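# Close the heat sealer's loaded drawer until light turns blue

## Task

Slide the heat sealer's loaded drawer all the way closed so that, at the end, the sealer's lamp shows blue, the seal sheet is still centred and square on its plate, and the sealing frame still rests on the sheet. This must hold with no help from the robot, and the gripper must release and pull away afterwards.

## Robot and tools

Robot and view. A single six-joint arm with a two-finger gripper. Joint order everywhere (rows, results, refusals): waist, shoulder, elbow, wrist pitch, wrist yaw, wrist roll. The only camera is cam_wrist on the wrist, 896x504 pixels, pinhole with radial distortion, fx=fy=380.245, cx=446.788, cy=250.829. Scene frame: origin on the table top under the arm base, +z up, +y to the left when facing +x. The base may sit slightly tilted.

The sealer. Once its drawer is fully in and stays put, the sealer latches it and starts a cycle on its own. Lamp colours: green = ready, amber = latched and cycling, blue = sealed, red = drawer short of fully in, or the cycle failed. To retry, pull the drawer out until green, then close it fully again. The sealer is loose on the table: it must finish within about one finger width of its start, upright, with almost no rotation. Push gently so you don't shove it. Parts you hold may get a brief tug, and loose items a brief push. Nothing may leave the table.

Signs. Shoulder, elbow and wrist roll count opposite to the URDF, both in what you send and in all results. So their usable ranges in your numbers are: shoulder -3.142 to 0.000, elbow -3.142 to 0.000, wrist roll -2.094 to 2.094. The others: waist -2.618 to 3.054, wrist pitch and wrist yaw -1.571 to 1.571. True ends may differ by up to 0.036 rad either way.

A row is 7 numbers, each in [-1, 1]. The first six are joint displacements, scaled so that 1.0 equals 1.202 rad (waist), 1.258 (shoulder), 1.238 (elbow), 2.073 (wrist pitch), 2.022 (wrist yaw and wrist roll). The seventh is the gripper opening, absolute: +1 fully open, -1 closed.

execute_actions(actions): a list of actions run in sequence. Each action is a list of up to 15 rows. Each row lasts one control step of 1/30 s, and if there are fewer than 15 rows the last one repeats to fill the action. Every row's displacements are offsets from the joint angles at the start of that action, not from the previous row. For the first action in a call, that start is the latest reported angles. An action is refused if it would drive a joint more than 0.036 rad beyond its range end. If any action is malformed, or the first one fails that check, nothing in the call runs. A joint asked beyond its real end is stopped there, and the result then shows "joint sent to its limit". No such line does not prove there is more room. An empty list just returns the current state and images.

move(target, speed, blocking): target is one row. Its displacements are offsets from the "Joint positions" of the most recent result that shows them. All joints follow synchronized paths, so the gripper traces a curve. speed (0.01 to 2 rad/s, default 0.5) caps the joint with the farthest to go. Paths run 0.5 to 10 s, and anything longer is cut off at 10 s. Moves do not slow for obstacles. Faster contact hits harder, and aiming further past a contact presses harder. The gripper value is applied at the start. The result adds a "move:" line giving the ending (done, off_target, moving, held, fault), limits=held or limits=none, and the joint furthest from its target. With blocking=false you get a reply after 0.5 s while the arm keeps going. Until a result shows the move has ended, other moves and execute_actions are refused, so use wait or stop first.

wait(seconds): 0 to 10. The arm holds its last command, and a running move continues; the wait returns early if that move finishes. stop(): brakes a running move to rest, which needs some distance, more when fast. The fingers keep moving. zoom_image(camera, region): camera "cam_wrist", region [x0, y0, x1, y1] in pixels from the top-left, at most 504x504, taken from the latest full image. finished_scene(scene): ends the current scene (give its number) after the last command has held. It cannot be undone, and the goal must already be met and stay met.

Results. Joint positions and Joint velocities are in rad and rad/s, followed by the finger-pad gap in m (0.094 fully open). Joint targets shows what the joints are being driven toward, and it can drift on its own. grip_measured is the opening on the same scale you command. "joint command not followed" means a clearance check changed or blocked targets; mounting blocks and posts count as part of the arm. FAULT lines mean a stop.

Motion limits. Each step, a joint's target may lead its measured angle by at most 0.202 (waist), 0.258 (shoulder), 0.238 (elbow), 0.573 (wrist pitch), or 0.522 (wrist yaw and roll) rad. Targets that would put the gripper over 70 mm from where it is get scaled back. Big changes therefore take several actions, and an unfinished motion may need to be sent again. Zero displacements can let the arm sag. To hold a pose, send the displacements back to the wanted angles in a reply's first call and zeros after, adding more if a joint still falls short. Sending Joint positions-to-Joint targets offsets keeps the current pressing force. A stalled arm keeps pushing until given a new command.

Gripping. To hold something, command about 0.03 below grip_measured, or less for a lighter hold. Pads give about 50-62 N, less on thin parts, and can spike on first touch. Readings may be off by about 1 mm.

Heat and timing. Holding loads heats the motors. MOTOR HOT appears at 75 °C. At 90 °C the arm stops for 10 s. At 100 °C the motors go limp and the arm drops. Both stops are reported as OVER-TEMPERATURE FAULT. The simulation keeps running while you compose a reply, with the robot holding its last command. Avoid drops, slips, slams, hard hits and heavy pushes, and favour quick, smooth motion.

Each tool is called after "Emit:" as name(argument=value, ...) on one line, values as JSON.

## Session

Emit:
execute_actions(actions=[])

Scene clock: 0.00 s.
grip_measured=+1.000
Joint names: [waist, shoulder, elbow, wrist pitch, wrist yaw, wrist roll]
Joint positions: [-2.198 -2.007 -1.507 -1.023 -0.993 -1.178  0.094]
Joint velocities: [ 0.007  0.027 -0.022 -0.022  0.022 -0.007  0.   ]
Joint targets: [-2.216 -2.002 -1.511 -1.024 -0.988 -1.178]

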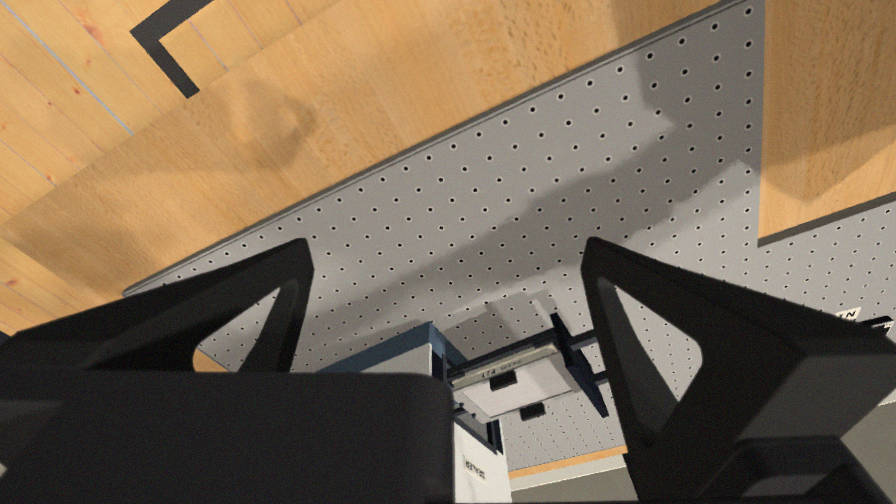

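Emit:
zoom_image(camera="cam_wrist", region=[400, 270, 660, 504])

Emit:
zoom_image(camera="cam_wrist", region=[300, 60, 600, 340])

Emit:
zoom_image(camera="cam_wrist", region=[560, 0, 896, 360])

Region (400, 270, 660, 504) of cam_wrist's 896x504 image, scaled by 1.938, with more detail than that image has; it fills the top 454 rows of this view, and the rest is white.

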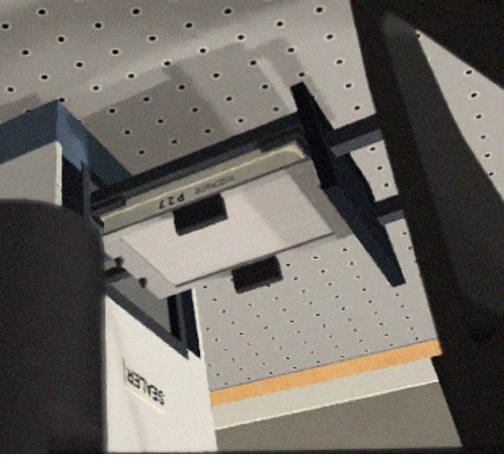

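Region (300, 60, 600, 340) of cam_wrist's 896x504 image, scaled by 1.680, with more detail than that image has; it fills the top 470 rows of this view, and the rest is white.

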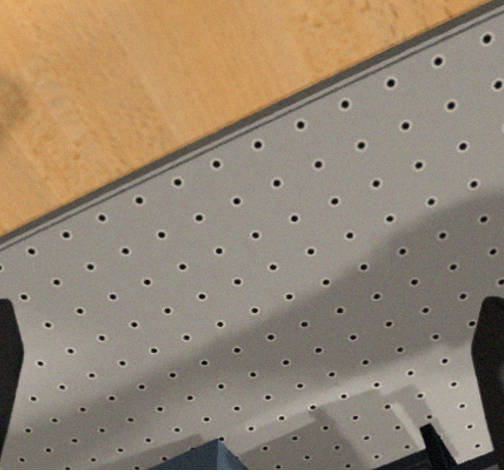

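Region (560, 0, 896, 360) of cam_wrist's 896x504 image, scaled by 1.400, with more detail than that image has; it fills the left 470 columns of this view, and the rest is white.

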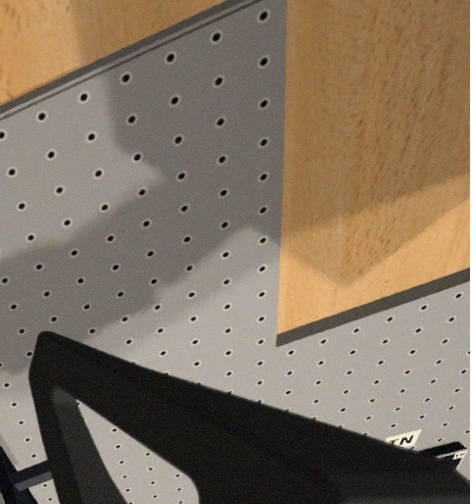

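Emit:
move(target=[0.474, 0.874, 0.969, 0.70, 0.453, 0.343, -0.3], speed=1.0)

Scene clock: 92.77 s.
grip_measured=-0.297
Joint names: [waist, shoulder, elbow, wrist pitch, wrist yaw, wrist roll]
Joint positions: [-1.634 -0.928 -0.323  0.418 -0.096 -0.488  0.033]
Joint velocities: [-0.012 -0.012 -0.002 -0.037 -0.051  0.007  0.   ]
Joint targets: [-1.628 -0.907 -0.308 0.428 -0.077 -0.484]
move: done; limits=none; farthest joint: the shoulder, 0.020 radians from its target (1.099 radians at the start)

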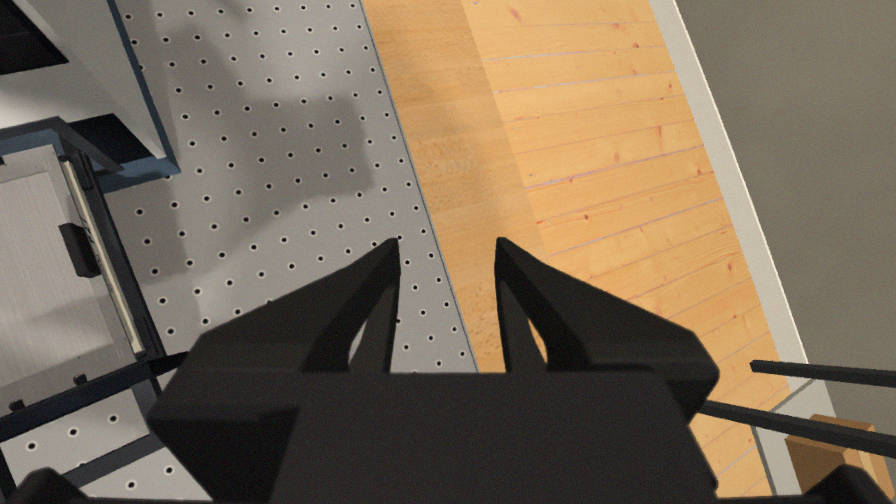

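Emit:
move(target=[0.519, 0.088, 0.104, 0.0415, 0.018, 0.004, -0.3], speed=0.5)

Scene clock: 97.97 s.
grip_measured=-0.297
Joint names: [waist, shoulder, elbow, wrist pitch, wrist yaw, wrist roll]
Joint positions: [-1.019 -0.838 -0.211  0.494 -0.075 -0.485  0.033]
Joint velocities: [-0.007  0.007  0.007 -0.037  0.051  0.066  0.   ]
Joint targets: [-1.010 -0.817 -0.194 0.504 -0.060 -0.480]
move: done; limits=none; farthest joint: the shoulder, 0.020 radians from its target (0.110 radians at the start)

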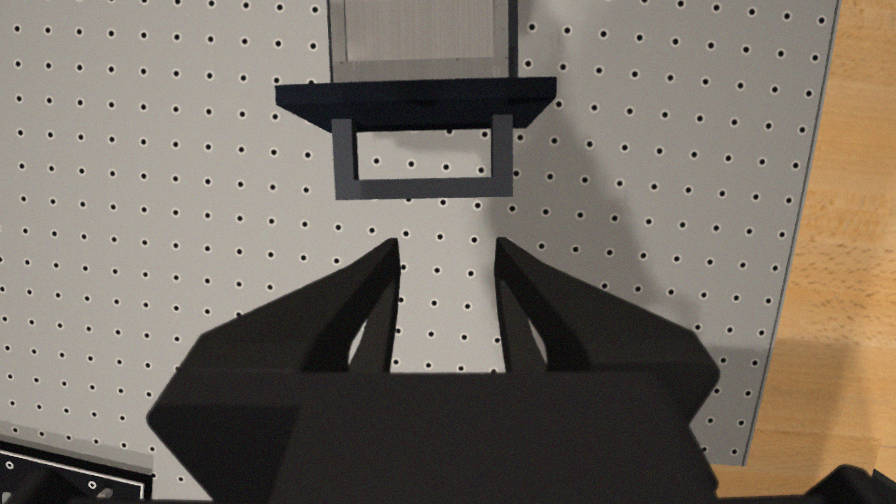

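Emit:
zoom_image(camera="cam_wrist", region=[260, 0, 580, 260])

Emit:
zoom_image(camera="cam_wrist", region=[0, 0, 330, 440])

Emit:
zoom_image(camera="cam_wrist", region=[520, 0, 850, 470])

Region (260, 0, 580, 260) of cam_wrist's 896x504 image, scaled by 1.575, with more detail than that image has; it fills the top 410 rows of this view, and the rest is white.

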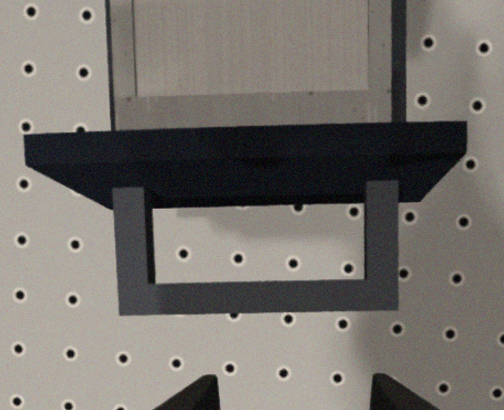

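Region (0, 0, 330, 440) of cam_wrist's 896x504 image, scaled by 1.145, with more detail than that image has; it fills the left 378 columns of this view, and the rest is white.

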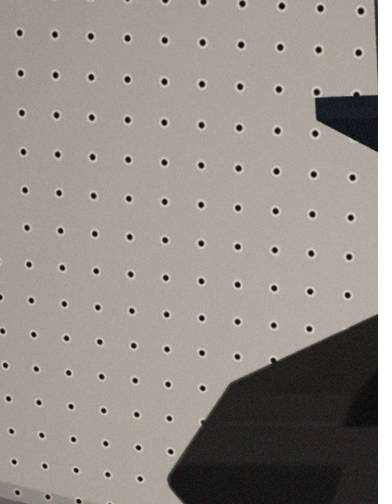

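Region (520, 0, 850, 470) of cam_wrist's 896x504 image, scaled by 1.072, with more detail than that image has; it fills the left 354 columns of this view, and the rest is white.

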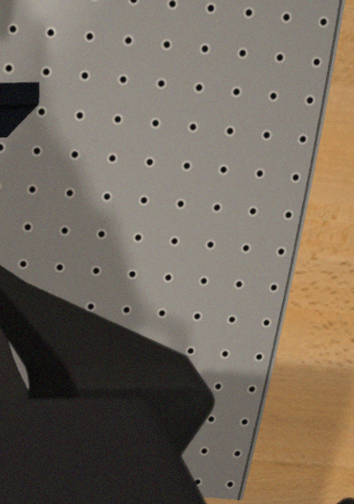

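Emit:
move(target=[0.134, -0.5366, -0.062, 0.402, 0.1454, 0.022, -0.3], speed=0.6)

Scene clock: 129.83 s.
grip_measured=-0.297
Joint names: [waist, shoulder, elbow, wrist pitch, wrist yaw, wrist roll]
Joint positions: [-0.867 -1.499 -0.269  1.317  0.204 -0.446  0.033]
Joint velocities: [ 0.007  0.002  0.007 -0.066  0.007  0.037 -0.   ]
Joint targets: [-0.858 -1.512 -0.287 1.327 0.219 -0.441]
move: done; limits=none; farthest joint: the elbow, 0.019 radians from its target (0.077 radians at the start)

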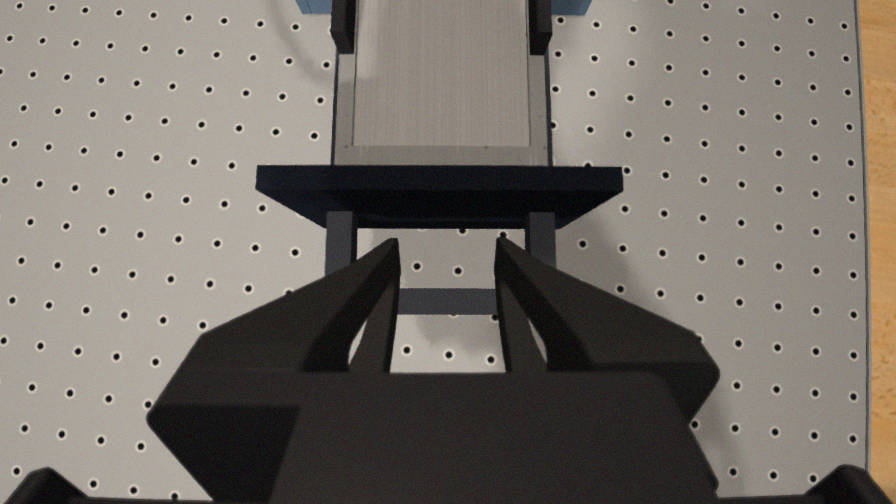

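Emit:
move(target=[-0.059, -0.0747, -0.1616, 0.012, -0.007, 0.008, -0.3], speed=0.1)

Scene clock: 154.57 s.
grip_measured=-0.297
Joint names: [waist, shoulder, elbow, wrist pitch, wrist yaw, wrist roll]
Joint positions: [-0.922 -1.579 -0.449  1.327  0.194 -0.436  0.033]
Joint velocities: [-0.002 -0.002 -0.012 -0.007  0.066  0.022 -0.   ]
Joint targets: [-0.938 -1.593 -0.469 1.342 0.190 -0.430]
move: done; limits=none; farthest joint: the elbow, 0.020 radians from its target (0.200 radians at the start)

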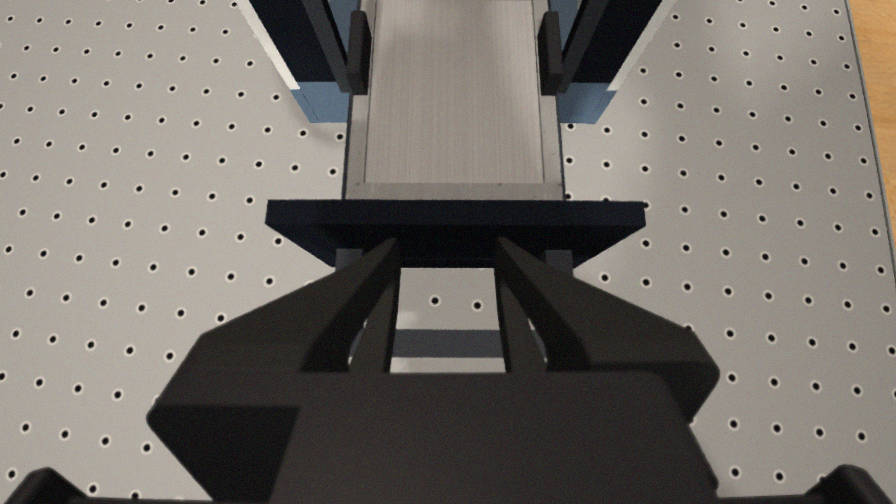

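Emit:
move(target=[-0.089, -0.081, -0.2326, -0.036, -0.016, 0.001, -0.3], speed=0.13)

Scene clock: 162.37 s.
grip_measured=-0.297
Joint names: [waist, shoulder, elbow, wrist pitch, wrist yaw, wrist roll]
Joint positions: [-1.01  -1.668 -0.717  1.263  0.161 -0.436  0.033]
Joint velocities: [-0.007  0.002 -0.012 -0.007 -0.051  0.037  0.   ]
Joint targets: [-1.029 -1.681 -0.737 1.252 0.161 -0.434]
move: done; limits=none; farthest joint: the elbow, 0.020 radians from its target (0.288 radians at the start)

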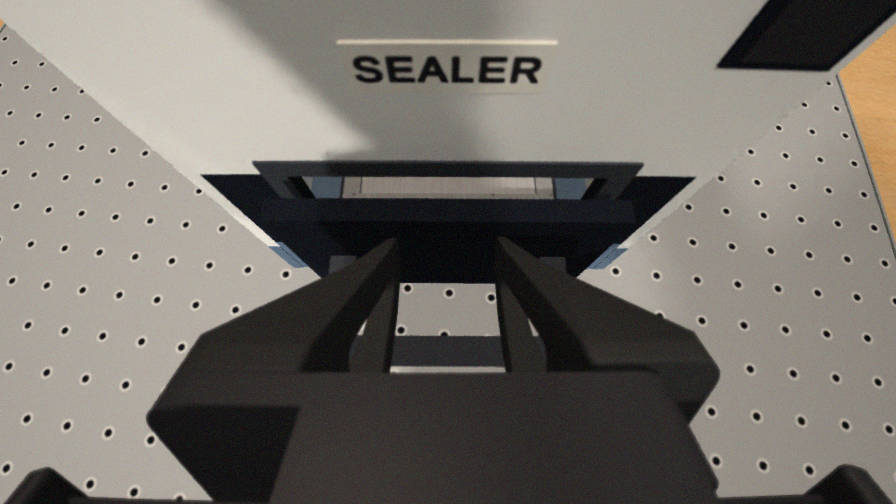

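Emit:
move(target=[-0.029, -0.012, -0.059, -0.028, -0.0064, -0.002, -0.3], speed=0.055)

Emit:
zoom_image(camera="cam_wrist", region=[170, 100, 470, 320])

Scene clock: 167.63 s.
grip_measured=-0.297
Joint names: [waist, shoulder, elbow, wrist pitch, wrist yaw, wrist roll]
Joint positions: [-1.023 -1.668 -0.761  1.216  0.148 -0.436  0.033]
Joint velocities: [-0.007  0.007  0.002 -0.007 -0.022 -0.007  0.   ]
Joint targets: [-1.045 -1.683 -0.790 1.205 0.148 -0.440]
move: off_target; limits=none; farthest joint: the elbow, 0.029 radians from its target (0.073 radians at the start)

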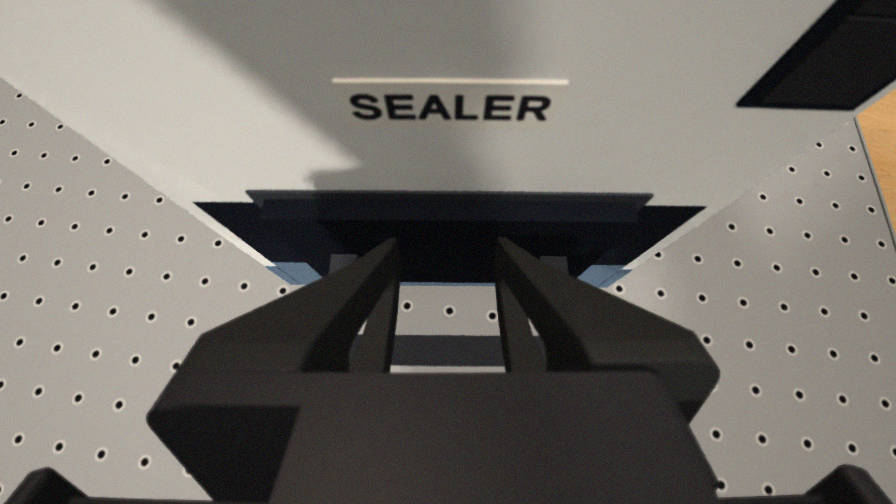

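Region (170, 100, 470, 320) of cam_wrist's 896x504 image, scaled by 1.680, with more detail than that image has; it fills the top 370 rows of this view, and the rest is white.

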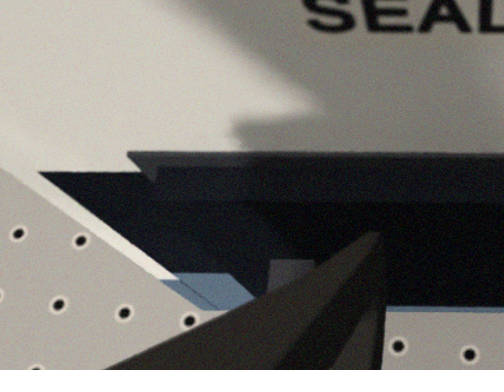

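Emit:
wait(seconds=10)

Scene clock: 179.30 s.
grip_measured=-0.297
Joint names: [waist, shoulder, elbow, wrist pitch, wrist yaw, wrist roll]
Joint positions: [-1.023 -1.668 -0.761  1.216  0.148 -0.436  0.033]
Joint velocities: [ 0.002  0.002  0.027 -0.007  0.037 -0.022 -0.001]
Joint targets: [-1.045 -1.683 -0.790 1.205 0.148 -0.440]
wait: 10.00 s; at rest from the start

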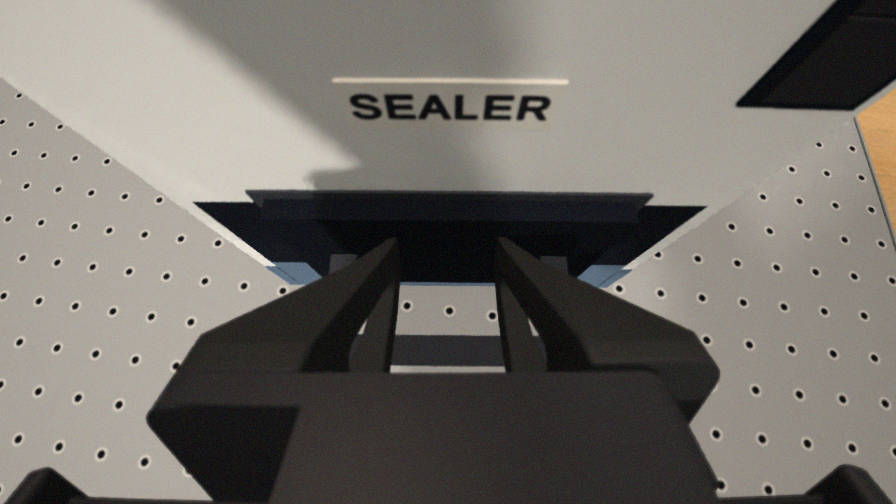

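Emit:
wait(seconds=10)

Scene clock: 190.10 s.
grip_measured=-0.297
Joint names: [waist, shoulder, elbow, wrist pitch, wrist yaw, wrist roll]
Joint positions: [-1.023 -1.668 -0.761  1.216  0.148 -0.436  0.033]
Joint velocities: [-0.007  0.012 -0.002 -0.051 -0.022  0.125  0.001]
Joint targets: [-1.045 -1.683 -0.790 1.205 0.148 -0.440]
wait: 10.00 s; at rest from the start

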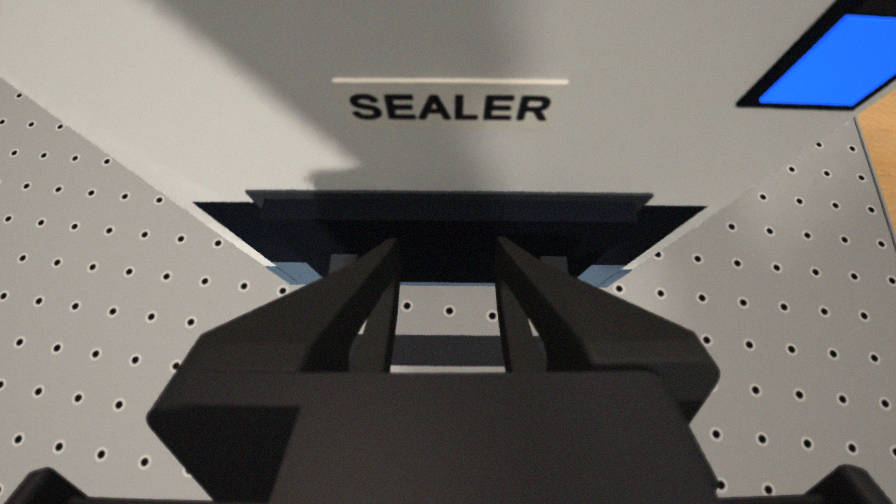

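Emit:
move(target=[0.042, 0.34, 0.46, 0.045, 0, 0, -0.3], speed=0.5)

Scene clock: 202.87 s.
grip_measured=-0.297
Joint names: [waist, shoulder, elbow, wrist pitch, wrist yaw, wrist roll]
Joint positions: [-0.981 -1.259 -0.208  1.3    0.148 -0.436  0.033]
Joint velocities: [ 0.002 -0.012 -0.012 -0.007  0.007 -0.051 -0.001]
Joint targets: [-0.972 -1.240 -0.191 1.309 0.148 -0.436]
move: done; limits=none; farthest joint: the shoulder, 0.019 radians from its target (0.428 radians at the start)

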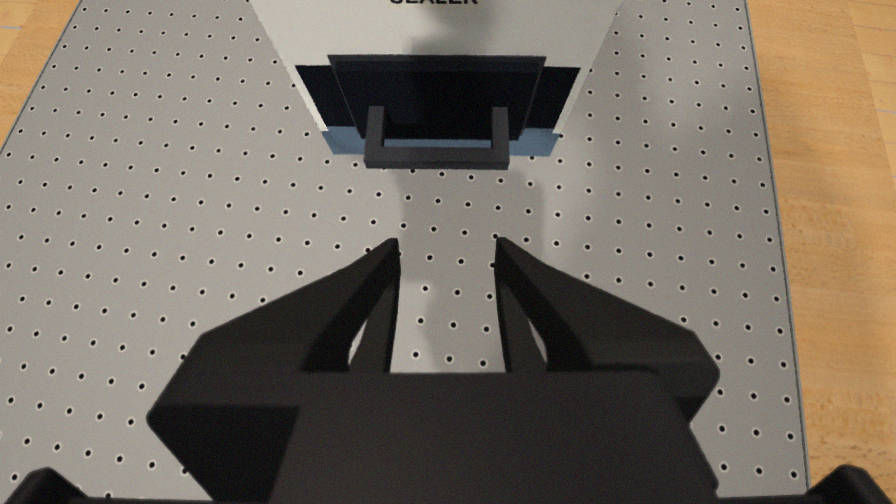

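Emit:
move(target=[0.007, 0.015, 0.013, 0.09, 0.03, 0, -0.3], speed=0.6)

Scene clock: 205.67 s.
grip_measured=-0.297
Joint names: [waist, shoulder, elbow, wrist pitch, wrist yaw, wrist roll]
Joint positions: [-0.981 -1.259 -0.208  1.477  0.194 -0.436  0.033]
Joint velocities: [-0.017 -0.002 -0.002 -0.022 -0.007  0.007 -0.001]
Joint targets: [-0.973 -1.240 -0.192 1.486 0.209 -0.436]
move: done; limits=none; farthest joint: the shoulder, 0.019 radians from its target (0.019 radians at the start)

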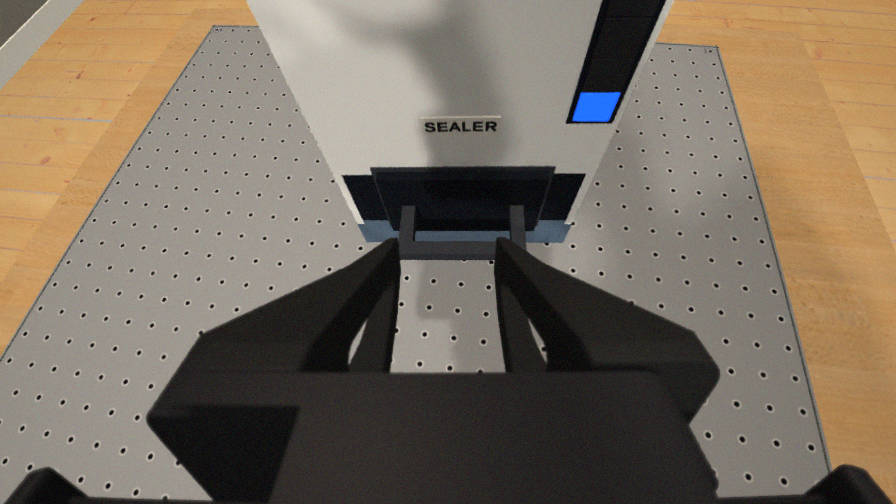

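Emit:
finished_scene(scene=2)

The scene is finished: the task was done.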